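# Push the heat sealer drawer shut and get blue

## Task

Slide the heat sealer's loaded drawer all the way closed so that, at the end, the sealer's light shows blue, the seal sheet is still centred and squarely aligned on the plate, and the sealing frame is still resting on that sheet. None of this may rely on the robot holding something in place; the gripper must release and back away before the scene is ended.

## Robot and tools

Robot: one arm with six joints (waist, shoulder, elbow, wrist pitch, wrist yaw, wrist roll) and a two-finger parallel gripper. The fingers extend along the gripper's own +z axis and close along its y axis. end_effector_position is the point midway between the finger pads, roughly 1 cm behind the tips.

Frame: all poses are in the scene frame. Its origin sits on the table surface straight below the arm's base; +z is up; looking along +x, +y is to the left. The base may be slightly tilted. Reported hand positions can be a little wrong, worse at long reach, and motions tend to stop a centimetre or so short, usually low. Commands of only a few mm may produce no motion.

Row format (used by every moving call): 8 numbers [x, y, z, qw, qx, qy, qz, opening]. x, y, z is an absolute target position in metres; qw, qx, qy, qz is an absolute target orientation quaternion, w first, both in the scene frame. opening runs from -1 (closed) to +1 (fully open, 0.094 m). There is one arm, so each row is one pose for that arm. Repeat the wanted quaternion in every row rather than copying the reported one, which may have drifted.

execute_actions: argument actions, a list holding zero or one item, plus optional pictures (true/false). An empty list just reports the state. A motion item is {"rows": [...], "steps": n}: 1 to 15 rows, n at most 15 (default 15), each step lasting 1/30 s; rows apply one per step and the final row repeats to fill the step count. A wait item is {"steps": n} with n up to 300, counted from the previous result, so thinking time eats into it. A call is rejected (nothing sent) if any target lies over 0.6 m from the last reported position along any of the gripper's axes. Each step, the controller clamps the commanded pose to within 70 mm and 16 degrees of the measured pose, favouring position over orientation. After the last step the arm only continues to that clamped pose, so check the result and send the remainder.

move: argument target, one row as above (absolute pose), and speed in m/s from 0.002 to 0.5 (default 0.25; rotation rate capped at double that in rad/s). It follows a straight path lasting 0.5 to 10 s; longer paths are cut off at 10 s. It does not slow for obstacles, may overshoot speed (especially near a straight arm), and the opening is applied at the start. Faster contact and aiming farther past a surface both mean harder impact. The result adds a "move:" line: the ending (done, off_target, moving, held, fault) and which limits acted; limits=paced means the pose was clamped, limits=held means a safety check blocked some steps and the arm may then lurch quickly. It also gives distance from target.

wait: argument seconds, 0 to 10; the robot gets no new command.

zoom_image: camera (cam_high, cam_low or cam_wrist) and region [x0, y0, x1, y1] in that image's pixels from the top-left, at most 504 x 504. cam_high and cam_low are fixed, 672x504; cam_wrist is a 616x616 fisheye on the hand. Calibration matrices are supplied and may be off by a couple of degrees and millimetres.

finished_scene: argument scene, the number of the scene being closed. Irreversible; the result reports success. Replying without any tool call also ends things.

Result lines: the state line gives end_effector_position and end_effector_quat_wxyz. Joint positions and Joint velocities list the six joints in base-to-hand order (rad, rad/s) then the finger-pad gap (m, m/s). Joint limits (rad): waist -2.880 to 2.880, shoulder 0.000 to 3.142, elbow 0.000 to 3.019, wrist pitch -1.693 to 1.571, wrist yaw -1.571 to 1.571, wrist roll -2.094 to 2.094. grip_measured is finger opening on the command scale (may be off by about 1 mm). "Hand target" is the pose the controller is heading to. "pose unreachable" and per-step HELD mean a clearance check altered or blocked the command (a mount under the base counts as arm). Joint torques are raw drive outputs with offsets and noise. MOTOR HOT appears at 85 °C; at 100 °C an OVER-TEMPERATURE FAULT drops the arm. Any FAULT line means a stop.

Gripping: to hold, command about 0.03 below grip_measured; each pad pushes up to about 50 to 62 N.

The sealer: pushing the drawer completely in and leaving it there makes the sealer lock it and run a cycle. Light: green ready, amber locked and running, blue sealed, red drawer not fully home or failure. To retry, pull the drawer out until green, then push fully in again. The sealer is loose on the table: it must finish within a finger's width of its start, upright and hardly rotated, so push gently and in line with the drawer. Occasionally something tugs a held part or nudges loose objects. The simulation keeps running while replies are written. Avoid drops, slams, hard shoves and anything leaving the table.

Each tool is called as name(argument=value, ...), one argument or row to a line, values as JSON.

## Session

execute_actions(
  actions=[],
)

Scene clock: 0.00 s of 5400.00 s.
end_effector_position=(+0.4471, -0.5596, +0.2704) grip_measured=+1.000 end_effector_quat_wxyz=(+0.227, -0.403, +0.886, -0.024)
Joint positions: [-0.958  1.66   1.7   -1.034 -0.77  -1.868  0.094]
Joint velocities: [-0.005 -0.005 -0.007 -0.002 -0.022  0.007  0.   ]
Joint torques (N m, as the arm reports them, + toward a larger angle): no reading
Hand target: +0.453, -0.565, +0.277; +0.228, -0.408, +0.883, -0.033
camera_calibration (this result's frames):
cam_wrist: T_world_to_cam=[[0.709322, -0.665066, 0.233557, -0.756969], [-0.704457, -0.680386, 0.202027, -0.113028], [0.0245473, -0.307833, -0.951124, 0.194798], [0, 0, 0, 1]] pos_world=[0.452529, -0.520372, 0.384907]

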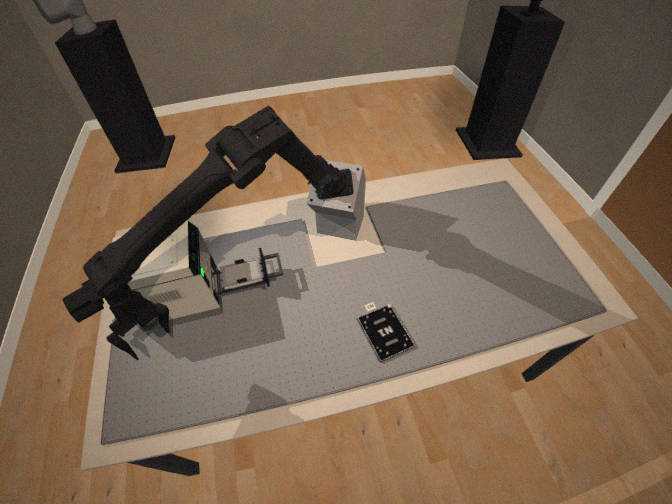

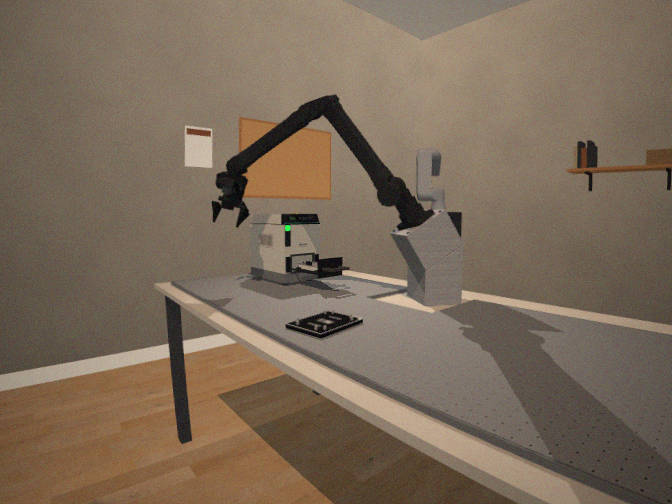

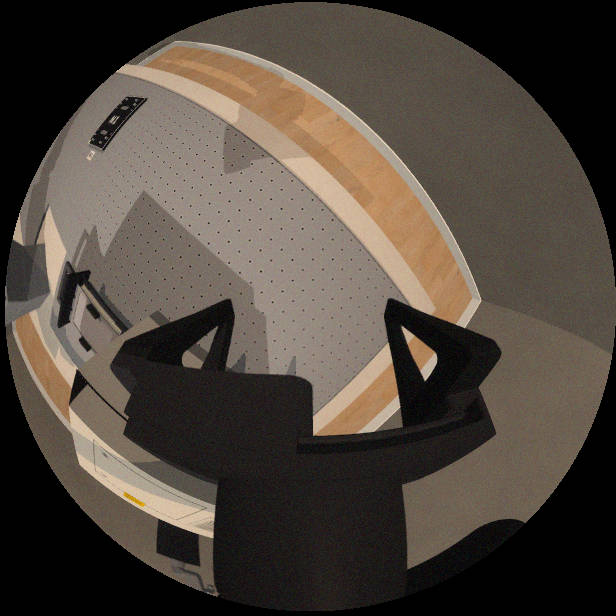

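zoom_image(
  camera="cam_high",
  region=[100, 190, 340, 350],
)

zoom_image(
  camera="cam_low",
  region=[220, 190, 400, 310],
)

Region (100, 190, 340, 350) of cam_high's 672x504 image, scaled by 2.100, with more detail than that image has.

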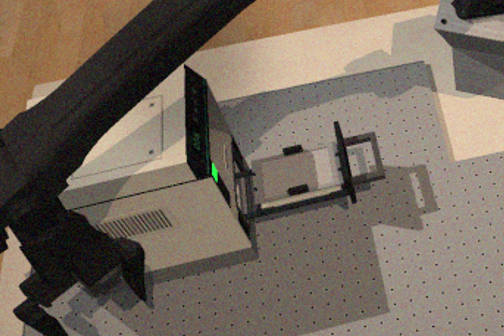

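Region (220, 190, 400, 310) of cam_low's 672x504 image, scaled by 2.800, with more detail than that image has.

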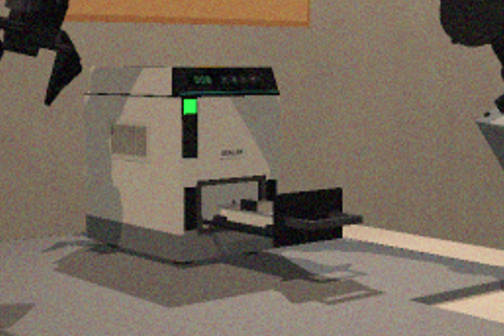

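move(
  target=[0.40, -0.33, 0.32, 0.2776, 0.636, 0.6702, -0.2634, -1],
  speed=0.3,
)

Scene clock: 64.53 s of 5400.00 s.
end_effector_position=(+0.3784, -0.3260, +0.3002) grip_measured=-0.980 end_effector_quat_wxyz=(+0.256, +0.631, +0.679, -0.272)
Joint positions: [-0.301  0.924  0.723 -0.371  0.665  0.846  0.001]
Joint velocities: [ 0.005 -0.005 -0.002 -0.007  0.125  0.066 -0.001]
Joint torques (N m, as the arm reports them, + toward a larger angle): [ -0.32 -10.33  12.36   1.1    0.7    0.1 ]
Hand target: +0.395, -0.331, +0.318; +0.278, +0.636, +0.670, -0.263
Off the commanded pose: 0.030 m, 3 deg.
move: off_target
camera_calibration (this result's frames):
cam_wrist: T_world_to_cam=[[-0.996535, -0.0611571, 0.0563732, 0.335728], [-0.0691075, 0.985959, -0.152015, 0.400604], [-0.0462849, -0.155384, -0.986769, 0.383867], [0, 0, 0, 1]] pos_world=[0.380017, -0.3148, 0.42076]

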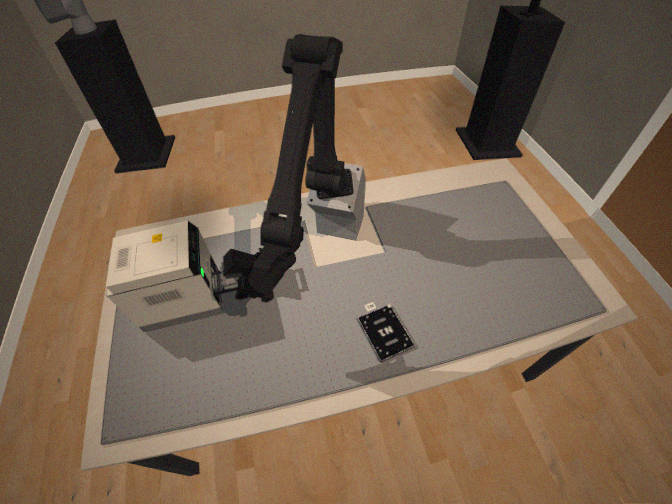

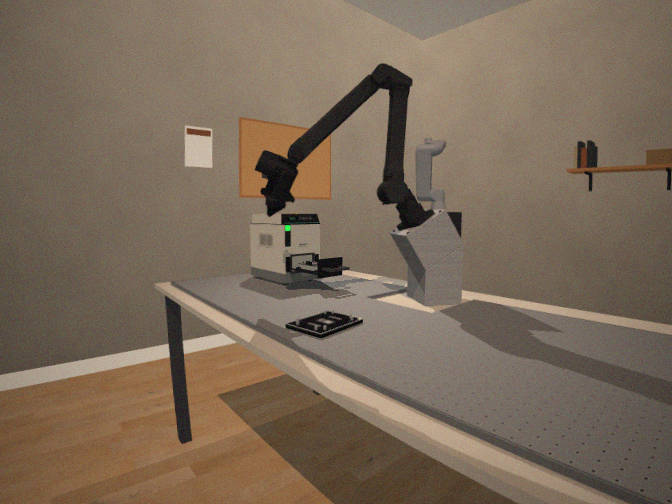

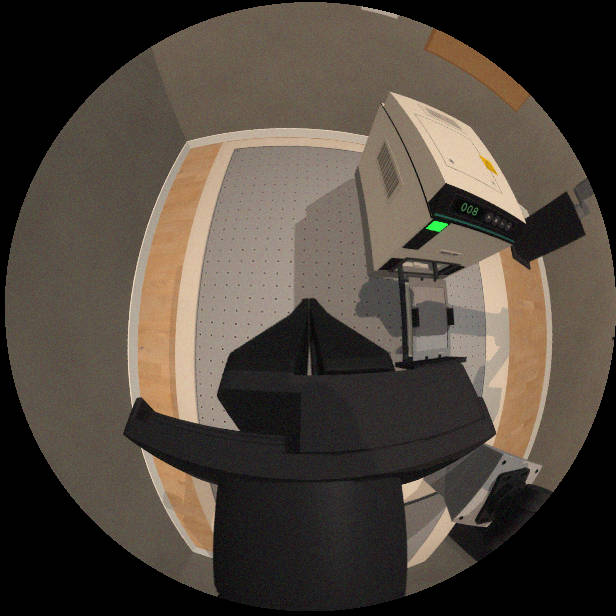

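move(
  target=[0.19, -0.20, 0.24, 0.2776, 0.636, 0.6702, -0.2634, -1],
  speed=0.22,
)

Scene clock: 69.37 s of 5400.00 s.
end_effector_position=(+0.1836, -0.2011, +0.2340) grip_measured=-0.980 end_effector_quat_wxyz=(+0.271, +0.633, +0.673, -0.269)
Joint positions: [-0.165  0.413  0.07  -0.262  0.782  0.943  0.001]
Joint velocities: [ 0.005 -0.024 -0.002 -0.017  0.007  0.037 -0.001]
Joint torques (N m, as the arm reports them, + toward a larger angle): [ 0.04 -1.62  8.65  1.16  0.72  0.07]
Hand target: +0.190, -0.201, +0.238; +0.277, +0.636, +0.670, -0.263
Off the commanded pose: 0.009 m, 1 deg.
move: done
camera_calibration (this result's frames):
cam_wrist: T_world_to_cam=[[-0.997748, -0.0600559, 0.0298583, 0.159611], [-0.0643006, 0.983127, -0.171251, 0.256919], [-0.0190698, -0.172785, -0.984775, 0.32001], [0, 0, 0, 1]] pos_world=[0.181875, -0.187705, 0.35437]

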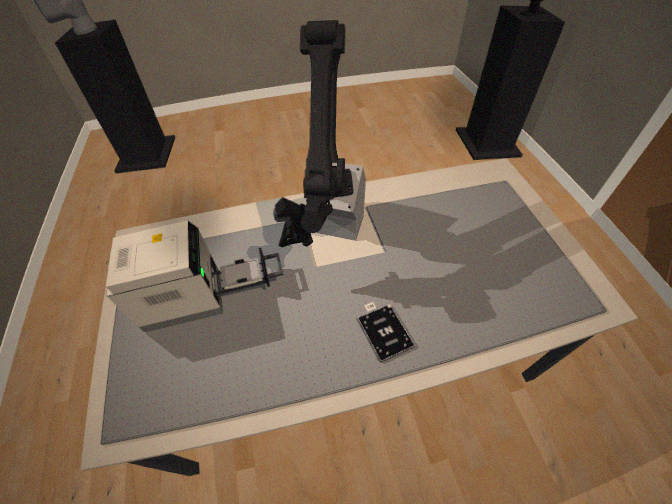

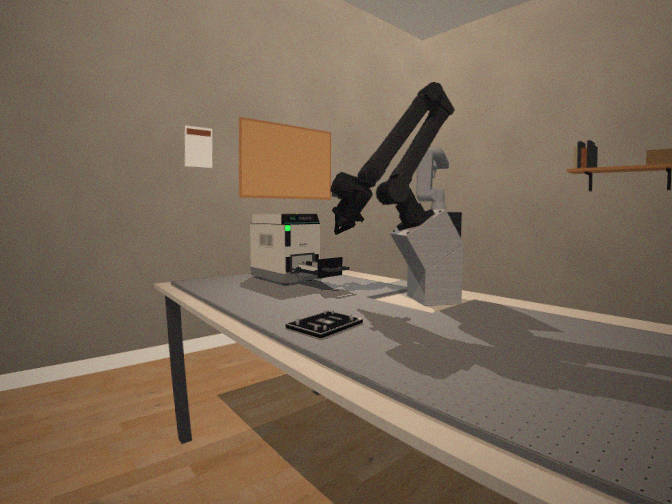

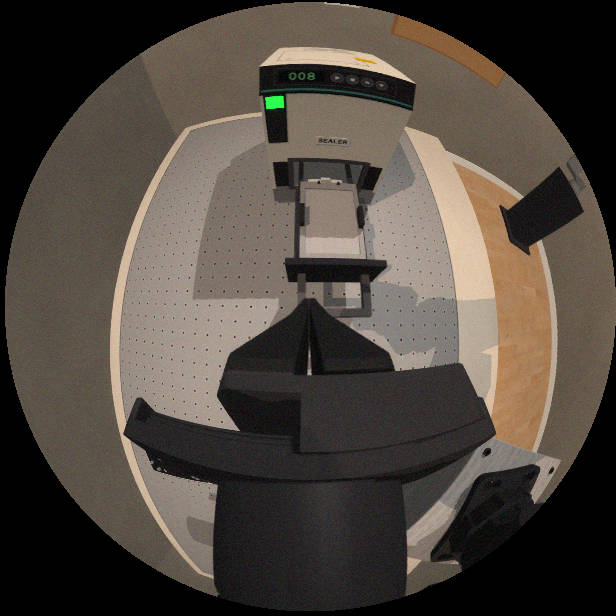

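zoom_image(
  camera="cam_wrist",
  region=[240, 140, 430, 330],
)

Region (240, 140, 430, 330) of cam_wrist's 616x616 image, scaled by 2.653, with more detail than that image has.

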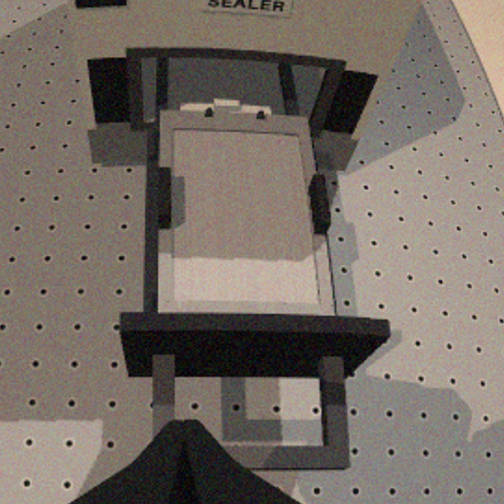

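move(
  target=[0.159, -0.243, 0.142, 0.2776, 0.636, 0.6702, -0.2634, -1],
  speed=0.08,
)

Scene clock: 96.57 s of 5400.00 s.
end_effector_position=(+0.1631, -0.2410, +0.1447) grip_measured=-0.980 end_effector_quat_wxyz=(+0.278, +0.637, +0.670, -0.260)
Joint positions: [-0.485  1.515  0.038  1.009  0.492  0.75   0.001]
Joint velocities: [-0.005 -0.005 -0.007  0.012 -0.022 -0.051 -0.   ]
Joint torques (N m, as the arm reports them, + toward a larger angle): [-2.93 -5.6  -3.22  2.32  0.38 -0.12]
Hand target: +0.161, -0.243, +0.145; +0.278, +0.636, +0.670, -0.264
Off the commanded pose: 0.005 m, 0 deg.
move: done
camera_calibration (this result's frames):
cam_wrist: T_world_to_cam=[[-0.998249, -0.0589739, 0.00465241, 0.143443], [-0.0589105, 0.983834, -0.169118, 0.278535], [0.00539636, -0.169096, -0.985585, 0.221777], [0, 0, 0, 1]] pos_world=[0.158404, -0.228071, 0.265018]

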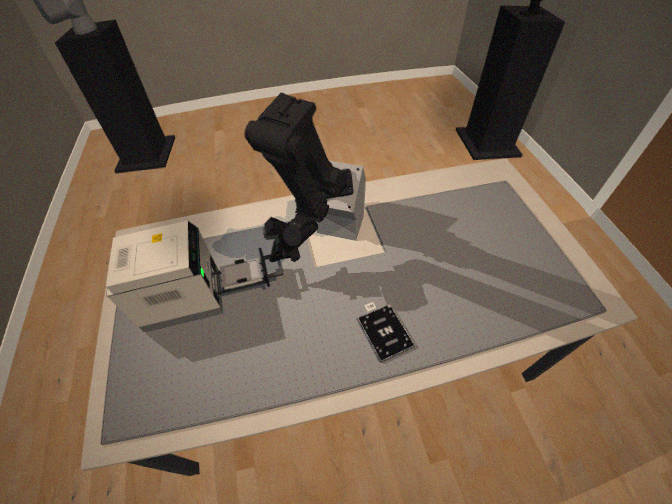

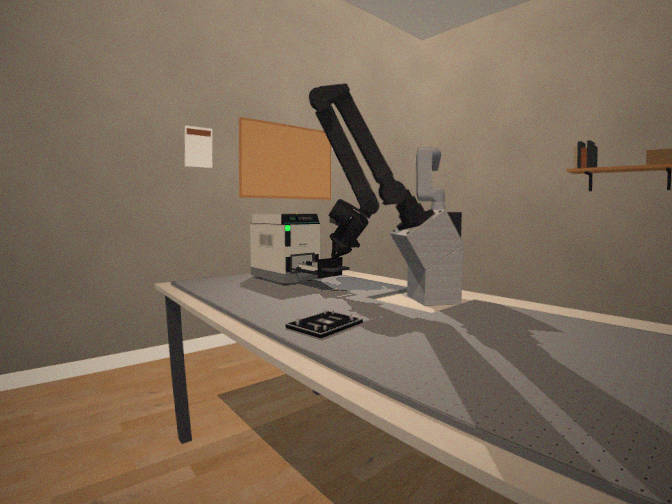

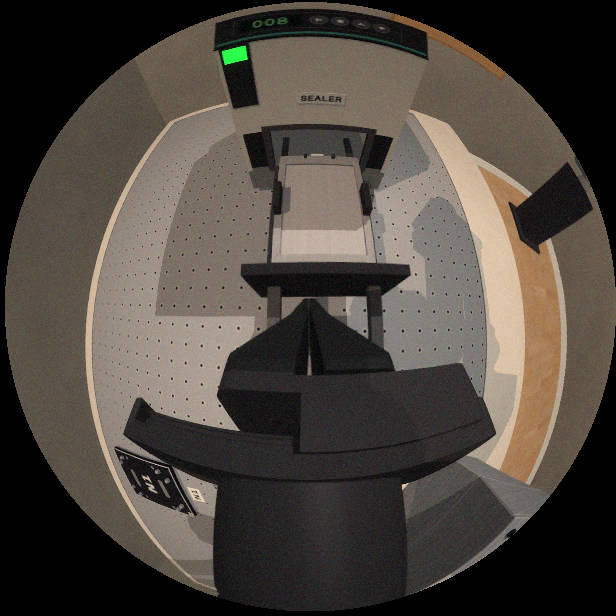

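move(
  target=[0.150, -0.248, 0.129, 0.2776, 0.636, 0.6702, -0.2634, -1],
  speed=0.03,
)

Scene clock: 102.37 s of 5400.00 s.
end_effector_position=(+0.1527, -0.2457, +0.1293) grip_measured=-0.980 end_effector_quat_wxyz=(+0.277, +0.637, +0.671, -0.259)
Joint positions: [-0.536  1.712  0.052  1.201  0.445  0.725  0.001]
Joint velocities: [-0.005 -0.015 -0.007  0.012 -0.007 -0.066 -0.   ]
Joint torques (N m, as the arm reports them, + toward a larger angle): [-3.14 -6.07 -4.45  2.31  0.36 -0.09]
Hand target: +0.151, -0.248, +0.129; +0.277, +0.636, +0.670, -0.263
Off the commanded pose: 0.004 m, 0 deg.
move: done
camera_calibration (this result's frames):
cam_wrist: T_world_to_cam=[[-0.99824, -0.0590246, 0.00576952, 0.132688], [-0.0591607, 0.984267, -0.166489, 0.279762], [0.00414821, -0.166537, -0.986026, 0.206793], [0, 0, 0, 1]] pos_world=[0.148148, -0.23309, 0.249716]

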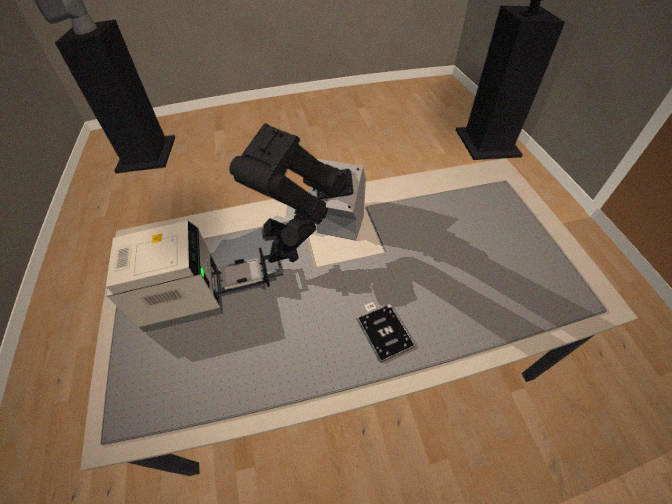

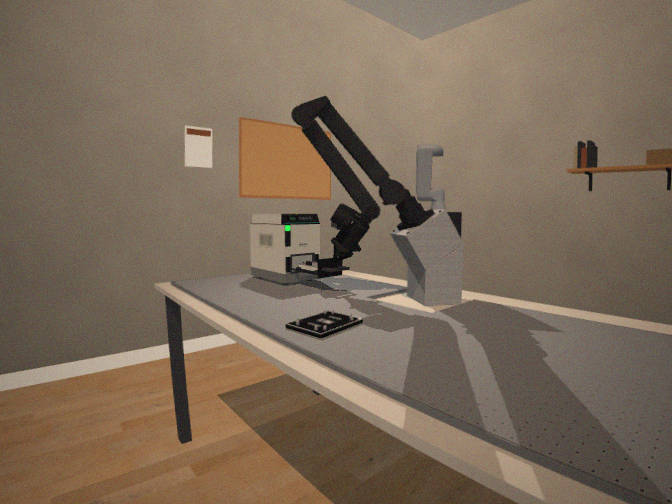

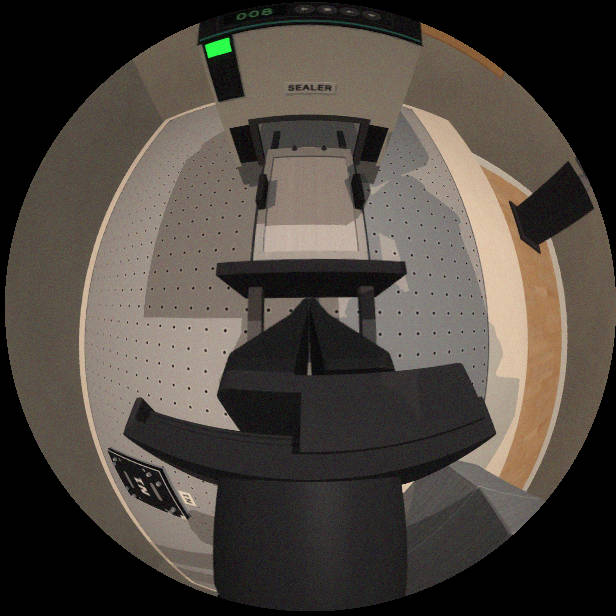

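move(
  target=[0.156, -0.36, 0.130, 0.2776, 0.636, 0.6702, -0.2634, -1],
  speed=0.03,
)

Scene clock: 112.47 s of 5400.00 s.
end_effector_position=(+0.1569, -0.3496, +0.1229) grip_measured=-0.980 end_effector_quat_wxyz=(+0.270, +0.638, +0.674, -0.255)
Joint positions: [-0.845  1.571  0.259  0.878  0.157  0.586  0.001]
Joint velocities: [-0.015 -0.005  0.002  0.007 -0.051 -0.051  0.001]
Joint torques (N m, as the arm reports them, + toward a larger angle): [-5.29 -9.1   0.17  1.67  0.41 -0.08]
Hand target: +0.157, -0.359, +0.129; +0.278, +0.636, +0.670, -0.263
Off the commanded pose: 0.013 m, 1 deg.
move: off_target
camera_calibration (this result's frames):
cam_wrist: T_world_to_cam=[[-0.99809, -0.0608543, 0.0105906, 0.129515], [-0.0617544, 0.986809, -0.14965, 0.380476], [-0.00134408, -0.150018, -0.988682, 0.190108], [0, 0, 0, 1]] pos_world=[0.15302, -0.339056, 0.243523]

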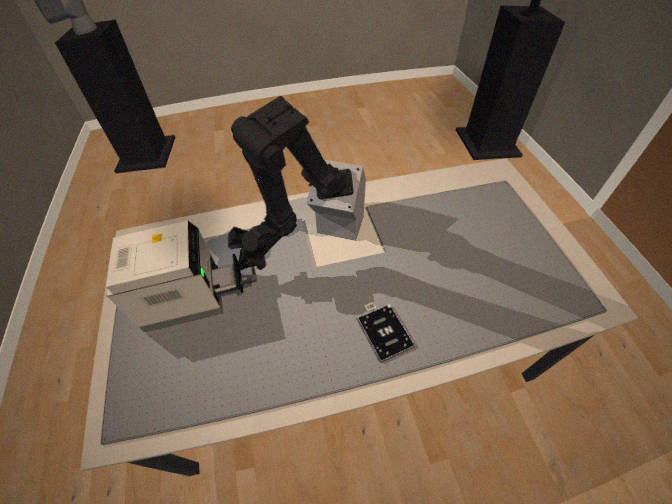

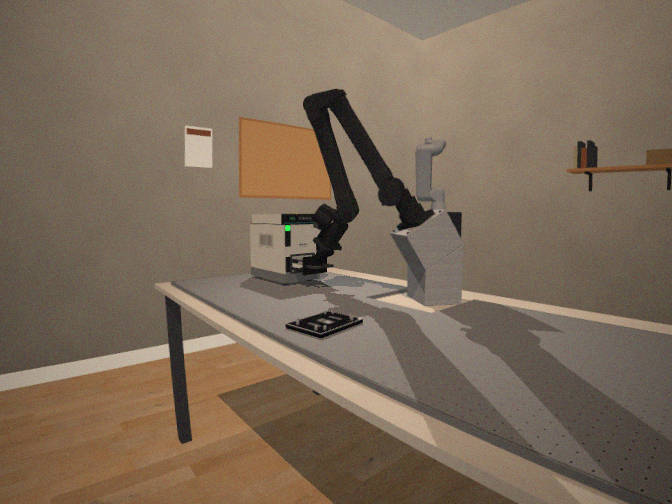

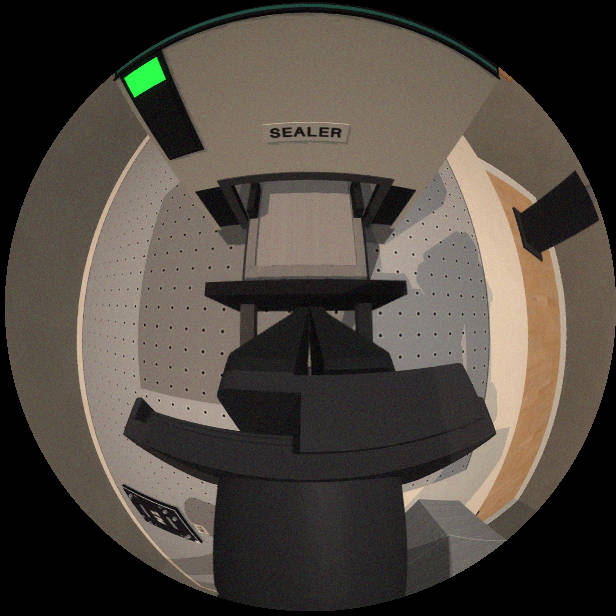

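zoom_image(
  camera="cam_wrist",
  region=[190, 150, 430, 320],
)

Region (190, 150, 430, 320) of cam_wrist's 616x616 image, scaled by 2.100, with more detail than that image has; it fills the top 357 rows of this view, and the rest is white.

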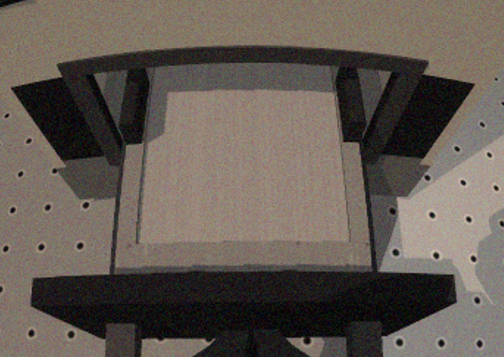

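move(
  target=[0.162, -0.405, 0.138, 0.2776, 0.636, 0.6702, -0.2634, -1],
  speed=0.02,
)

Scene clock: 124.70 s of 5400.00 s.
end_effector_position=(+0.1594, -0.3909, +0.1280) grip_measured=-0.980 end_effector_quat_wxyz=(+0.265, +0.641, +0.675, -0.254)
Joint positions: [-0.921  1.531  0.353  0.736  0.088  0.555  0.001]
Joint velocities: [-0.015 -0.024 -0.007  0.002  0.007 -0.022  0.001]
Joint torques (N m, as the arm reports them, + toward a larger angle): [ -5.91 -10.08   2.37   1.74   0.37  -0.09]
Hand target: +0.162, -0.405, +0.138; +0.277, +0.636, +0.670, -0.264
Off the commanded pose: 0.018 m, 2 deg.
move: off_target
camera_calibration (this result's frames):
cam_wrist: T_world_to_cam=[[-0.998299, -0.0562675, 0.0152723, 0.130681], [-0.0578504, 0.988542, -0.139418, 0.420851], [-0.00725258, -0.140065, -0.990116, 0.193918], [0, 0, 0, 1]] pos_world=[0.156212, -0.381515, 0.24868]

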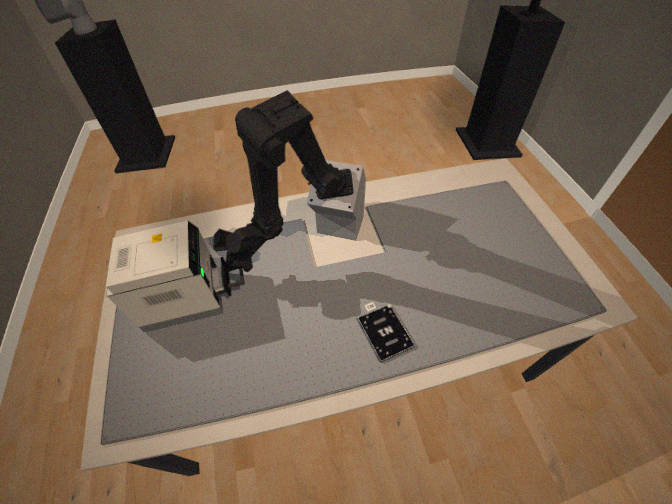

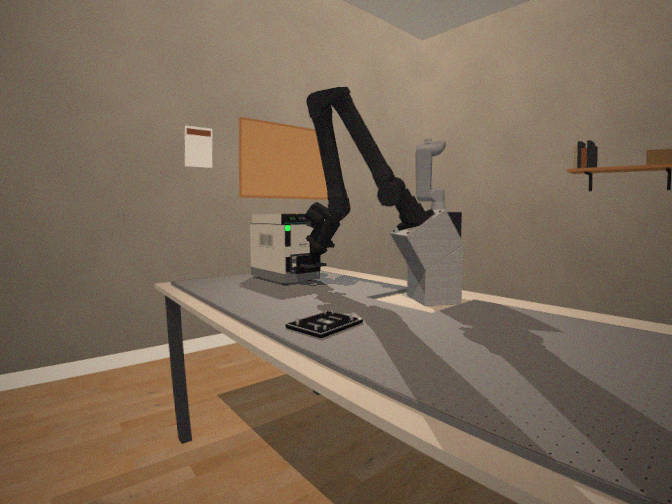

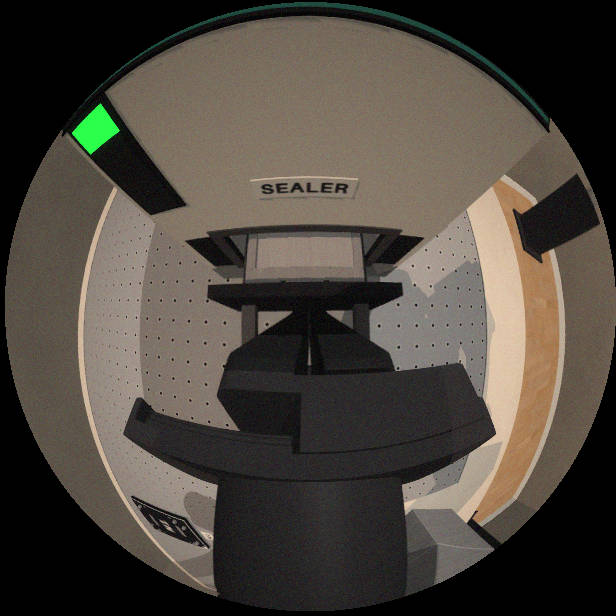

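move(
  target=[0.164, -0.435, 0.138, 0.2776, 0.636, 0.6702, -0.2634, -1],
  speed=0.012,
)

Scene clock: 132.87 s of 5400.00 s.
end_effector_position=(+0.1644, -0.4215, +0.1321) grip_measured=-0.980 end_effector_quat_wxyz=(+0.270, +0.639, +0.674, -0.255)
Joint positions: [-0.96   1.531  0.423  0.679  0.052  0.539  0.001]
Joint velocities: [-0.024  0.015 -0.017 -0.002  0.022 -0.007  0.001]
Joint torques (N m, as the arm reports them, + toward a larger angle): [-6.45 -9.52  3.59  1.76  0.37 -0.08]
Hand target: +0.165, -0.435, +0.138; +0.278, +0.636, +0.670, -0.263
Off the commanded pose: 0.015 m, 1 deg.
move: off_target
camera_calibration (this result's frames):
cam_wrist: T_world_to_cam=[[-0.998161, -0.0599594, 0.00891517, 0.133165], [-0.0606184, 0.987017, -0.148739, 0.453029], [0.00011887, -0.149006, -0.988836, 0.188566], [0, 0, 0, 1]] pos_world=[0.160359, -0.411065, 0.252657]

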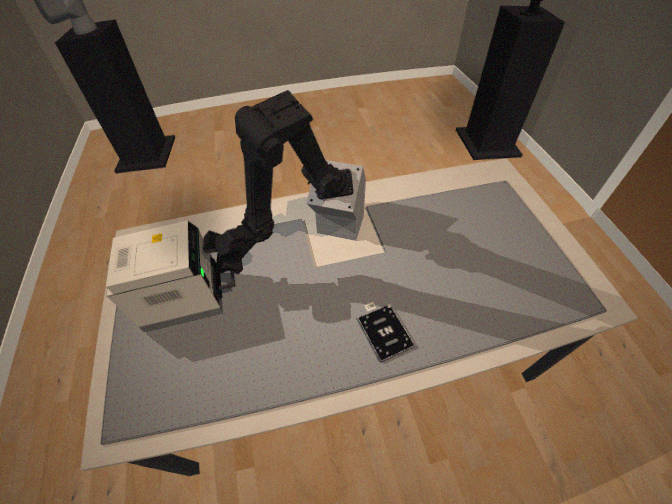

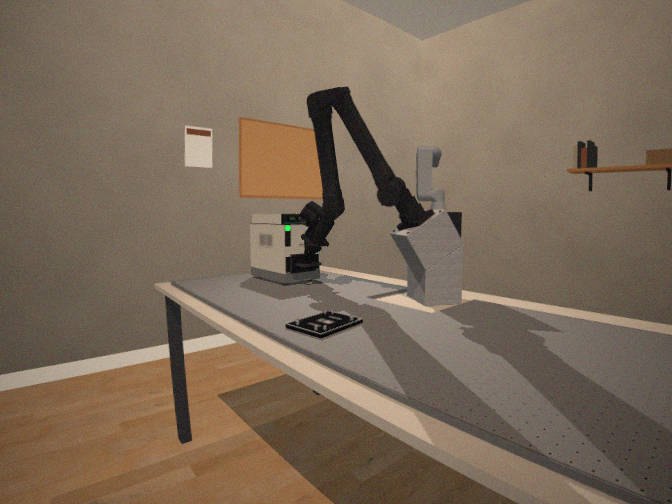

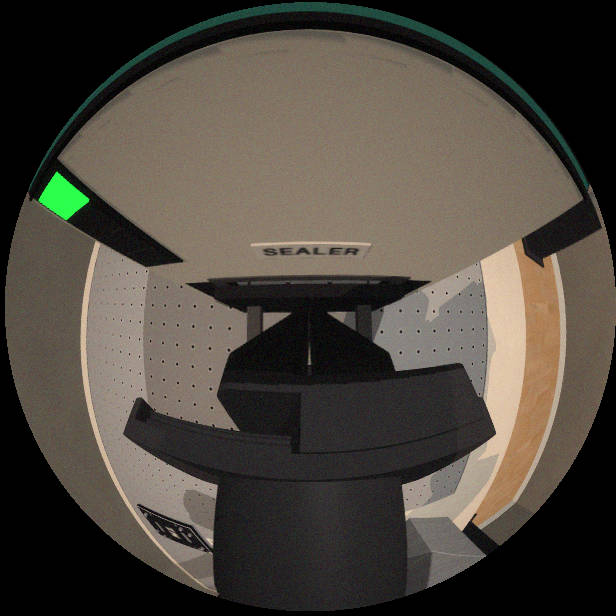

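move(
  target=[0.165, -0.452, 0.138, 0.2776, 0.636, 0.6702, -0.2634, -1],
  speed=0.006,
)

Scene clock: 141.53 s of 5400.00 s.
end_effector_position=(+0.1648, -0.4264, +0.1299) grip_measured=-0.980 end_effector_quat_wxyz=(+0.263, +0.640, +0.678, -0.247)
Joint positions: [-0.972  1.531  0.444  0.642  0.027  0.531  0.001]
Joint velocities: [ 0.005  0.005  0.007  0.012  0.037 -0.007  0.   ]
Joint torques (N m, as the arm reports them, + toward a larger angle): [-7.33 -8.8   5.66  2.09  0.61 -0.11]
Hand target: +0.165, -0.451, +0.139; +0.277, +0.636, +0.670, -0.264
Off the commanded pose: 0.027 m, 3 deg.
move: off_target
camera_calibration (this result's frames):
cam_wrist: T_world_to_cam=[[-0.99781, -0.0654958, 0.00927843, 0.130776], [-0.066144, 0.989711, -0.126875, 0.456734], [-0.000873194, -0.127211, -0.991875, 0.19559], [0, 0, 0, 1]] pos_world=[0.160871, -0.418588, 0.250735]

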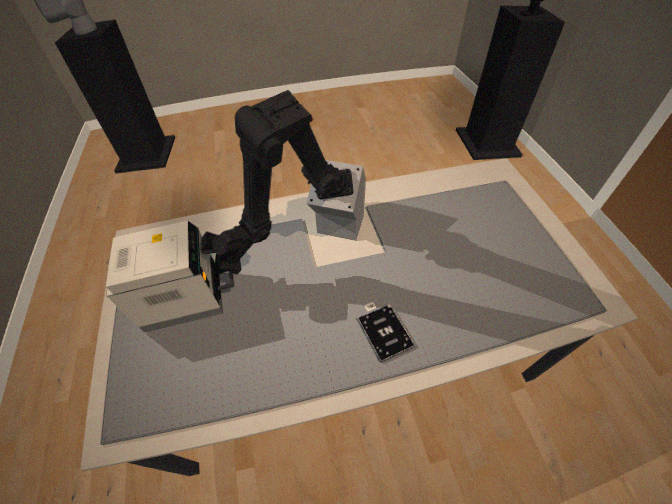

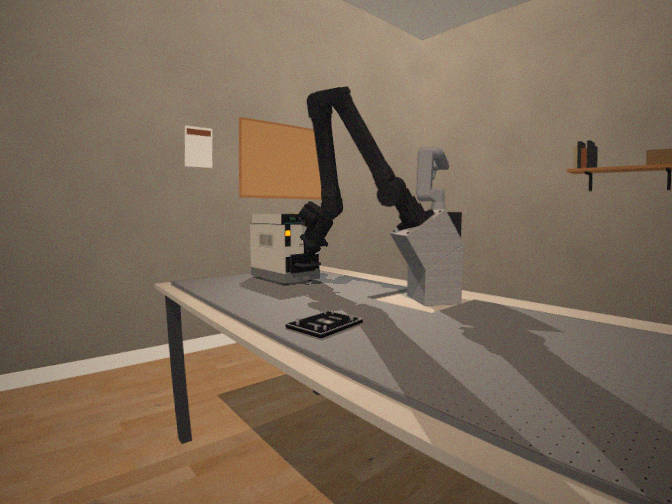

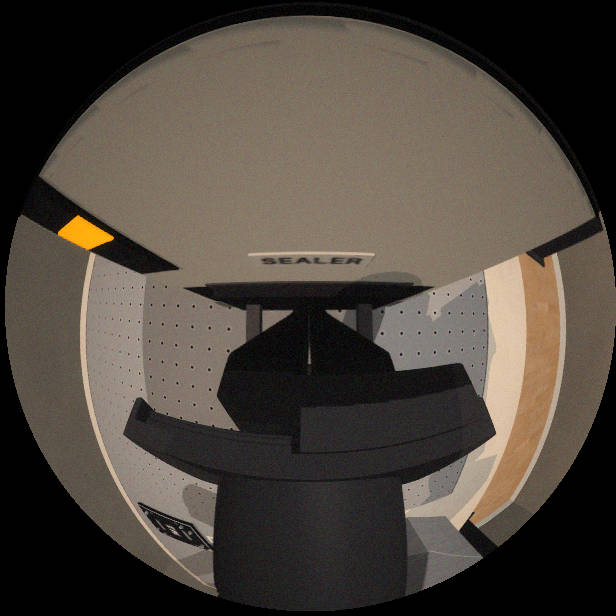

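The light is amber, so the drawer is locked. I'll back the arm clear.

move(
  target=[0.19, -0.31, 0.23, 0.2776, 0.636, 0.6702, -0.2634, -1],
  speed=0.12,
)

wait(
  seconds=8,
)

Scene clock: 146.83 s of 5400.00 s.
end_effector_position=(+0.1855, -0.3120, +0.2295) grip_measured=-0.980 end_effector_quat_wxyz=(+0.278, +0.634, +0.670, -0.267)
Joint positions: [-0.744  0.804  0.185  0.198  0.27   0.621  0.001]
Joint velocities: [ 0.005 -0.005  0.002 -0.012 -0.037 -0.037 -0.   ]
Joint torques (N m, as the arm reports them, + toward a larger angle): [-0.76 -4.49  6.12  1.52  0.56  0.06]
Hand target: +0.187, -0.310, +0.228; +0.277, +0.636, +0.670, -0.263
Off the commanded pose: 0.005 m, 0 deg.
move: done
camera_calibration (this result's frames):
cam_wrist: T_world_to_cam=[[-0.998126, -0.0589653, 0.0163581, 0.158429], [-0.0609453, 0.981914, -0.179252, 0.366161], [-0.00549254, -0.179913, -0.983667, 0.291426], [0, 0, 0, 1]] pos_world=[0.182048, -0.297766, 0.34971]

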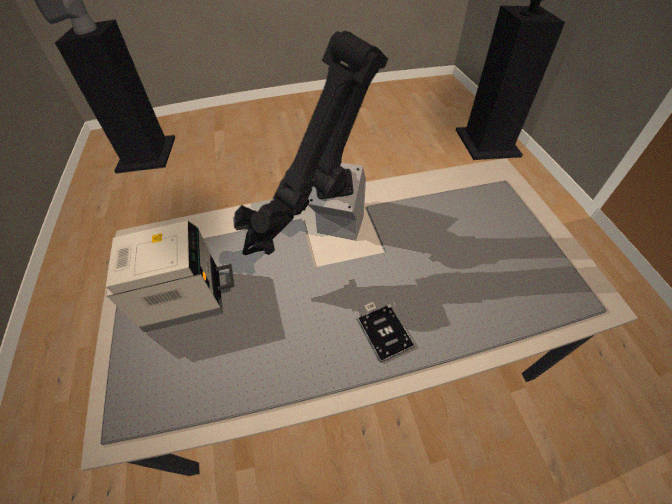

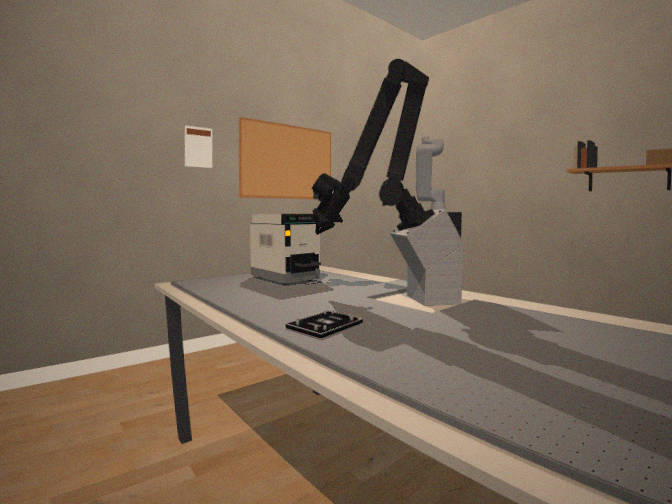

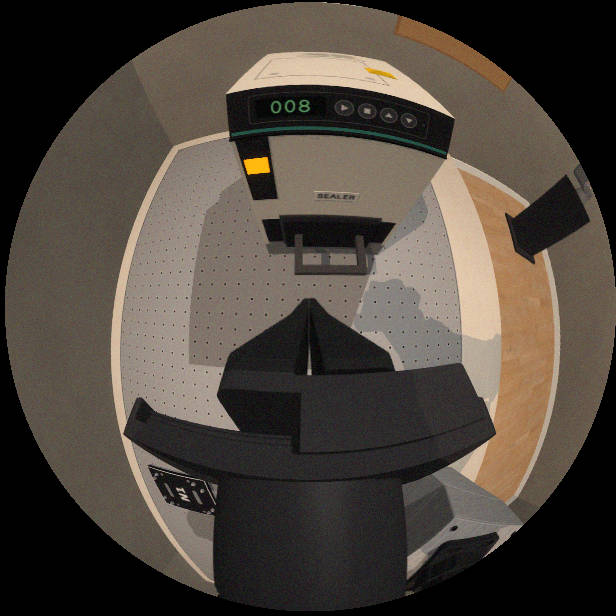

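Scene clock: 154.83 s of 5400.00 s.
end_effector_position=(+0.1854, -0.3119, +0.2294) grip_measured=-0.980 end_effector_quat_wxyz=(+0.278, +0.635, +0.670, -0.267)
Joint positions: [-0.744  0.804  0.185  0.198  0.27   0.622  0.001]
Joint velocities: [-0.015 -0.015  0.012  0.017  0.11  -0.081 -0.   ]
Joint torques (N m, as the arm reports them, + toward a larger angle): [-0.93 -4.62  6.01  1.46  0.58  0.08]
Hand target: +0.187, -0.310, +0.228; +0.277, +0.636, +0.670, -0.263
Off the commanded pose: 0.005 m, 0 deg.
Steps of this call (steps 1 to 240: nothing new was sent). Readings (end_effector_position):
1: (+0.1855, -0.3120, +0.2295)
2: (+0.1854, -0.3119, +0.2294)
4: (+0.1854, -0.3119, +0.2294)
8: (+0.1854, -0.3119, +0.2294)
240: the state above
camera_calibration (this result's frames):
cam_wrist: T_world_to_cam=[[-0.998187, -0.058086, 0.0157649, 0.158798], [-0.059972, 0.982025, -0.178967, 0.365889], [-0.00508608, -0.179588, -0.983729, 0.291423], [0, 0, 0, 1]] pos_world=[0.181935, -0.297752, 0.34966]

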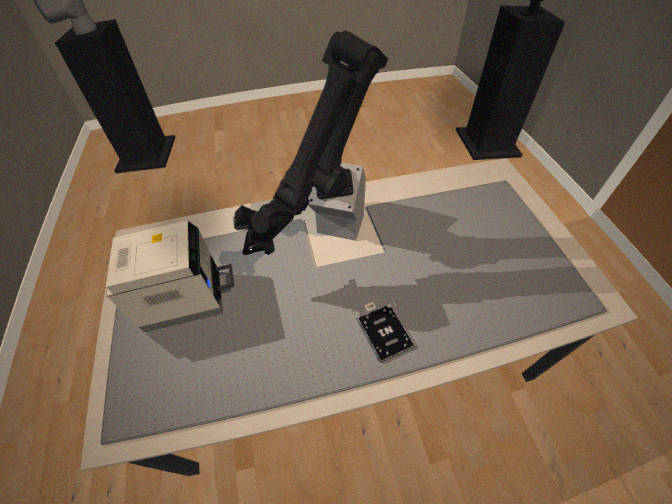

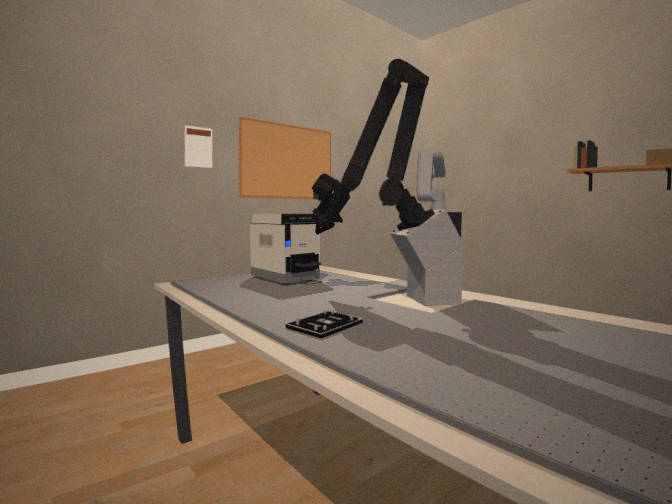

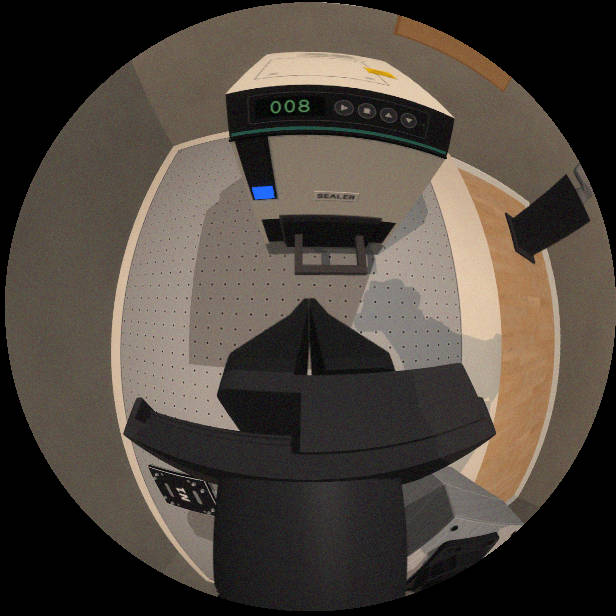

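The light is blue, the sealer hasn't visibly moved, and the arm is clear of it.

finished_scene(
  scene=2,
)

The scene is finished: the task was done.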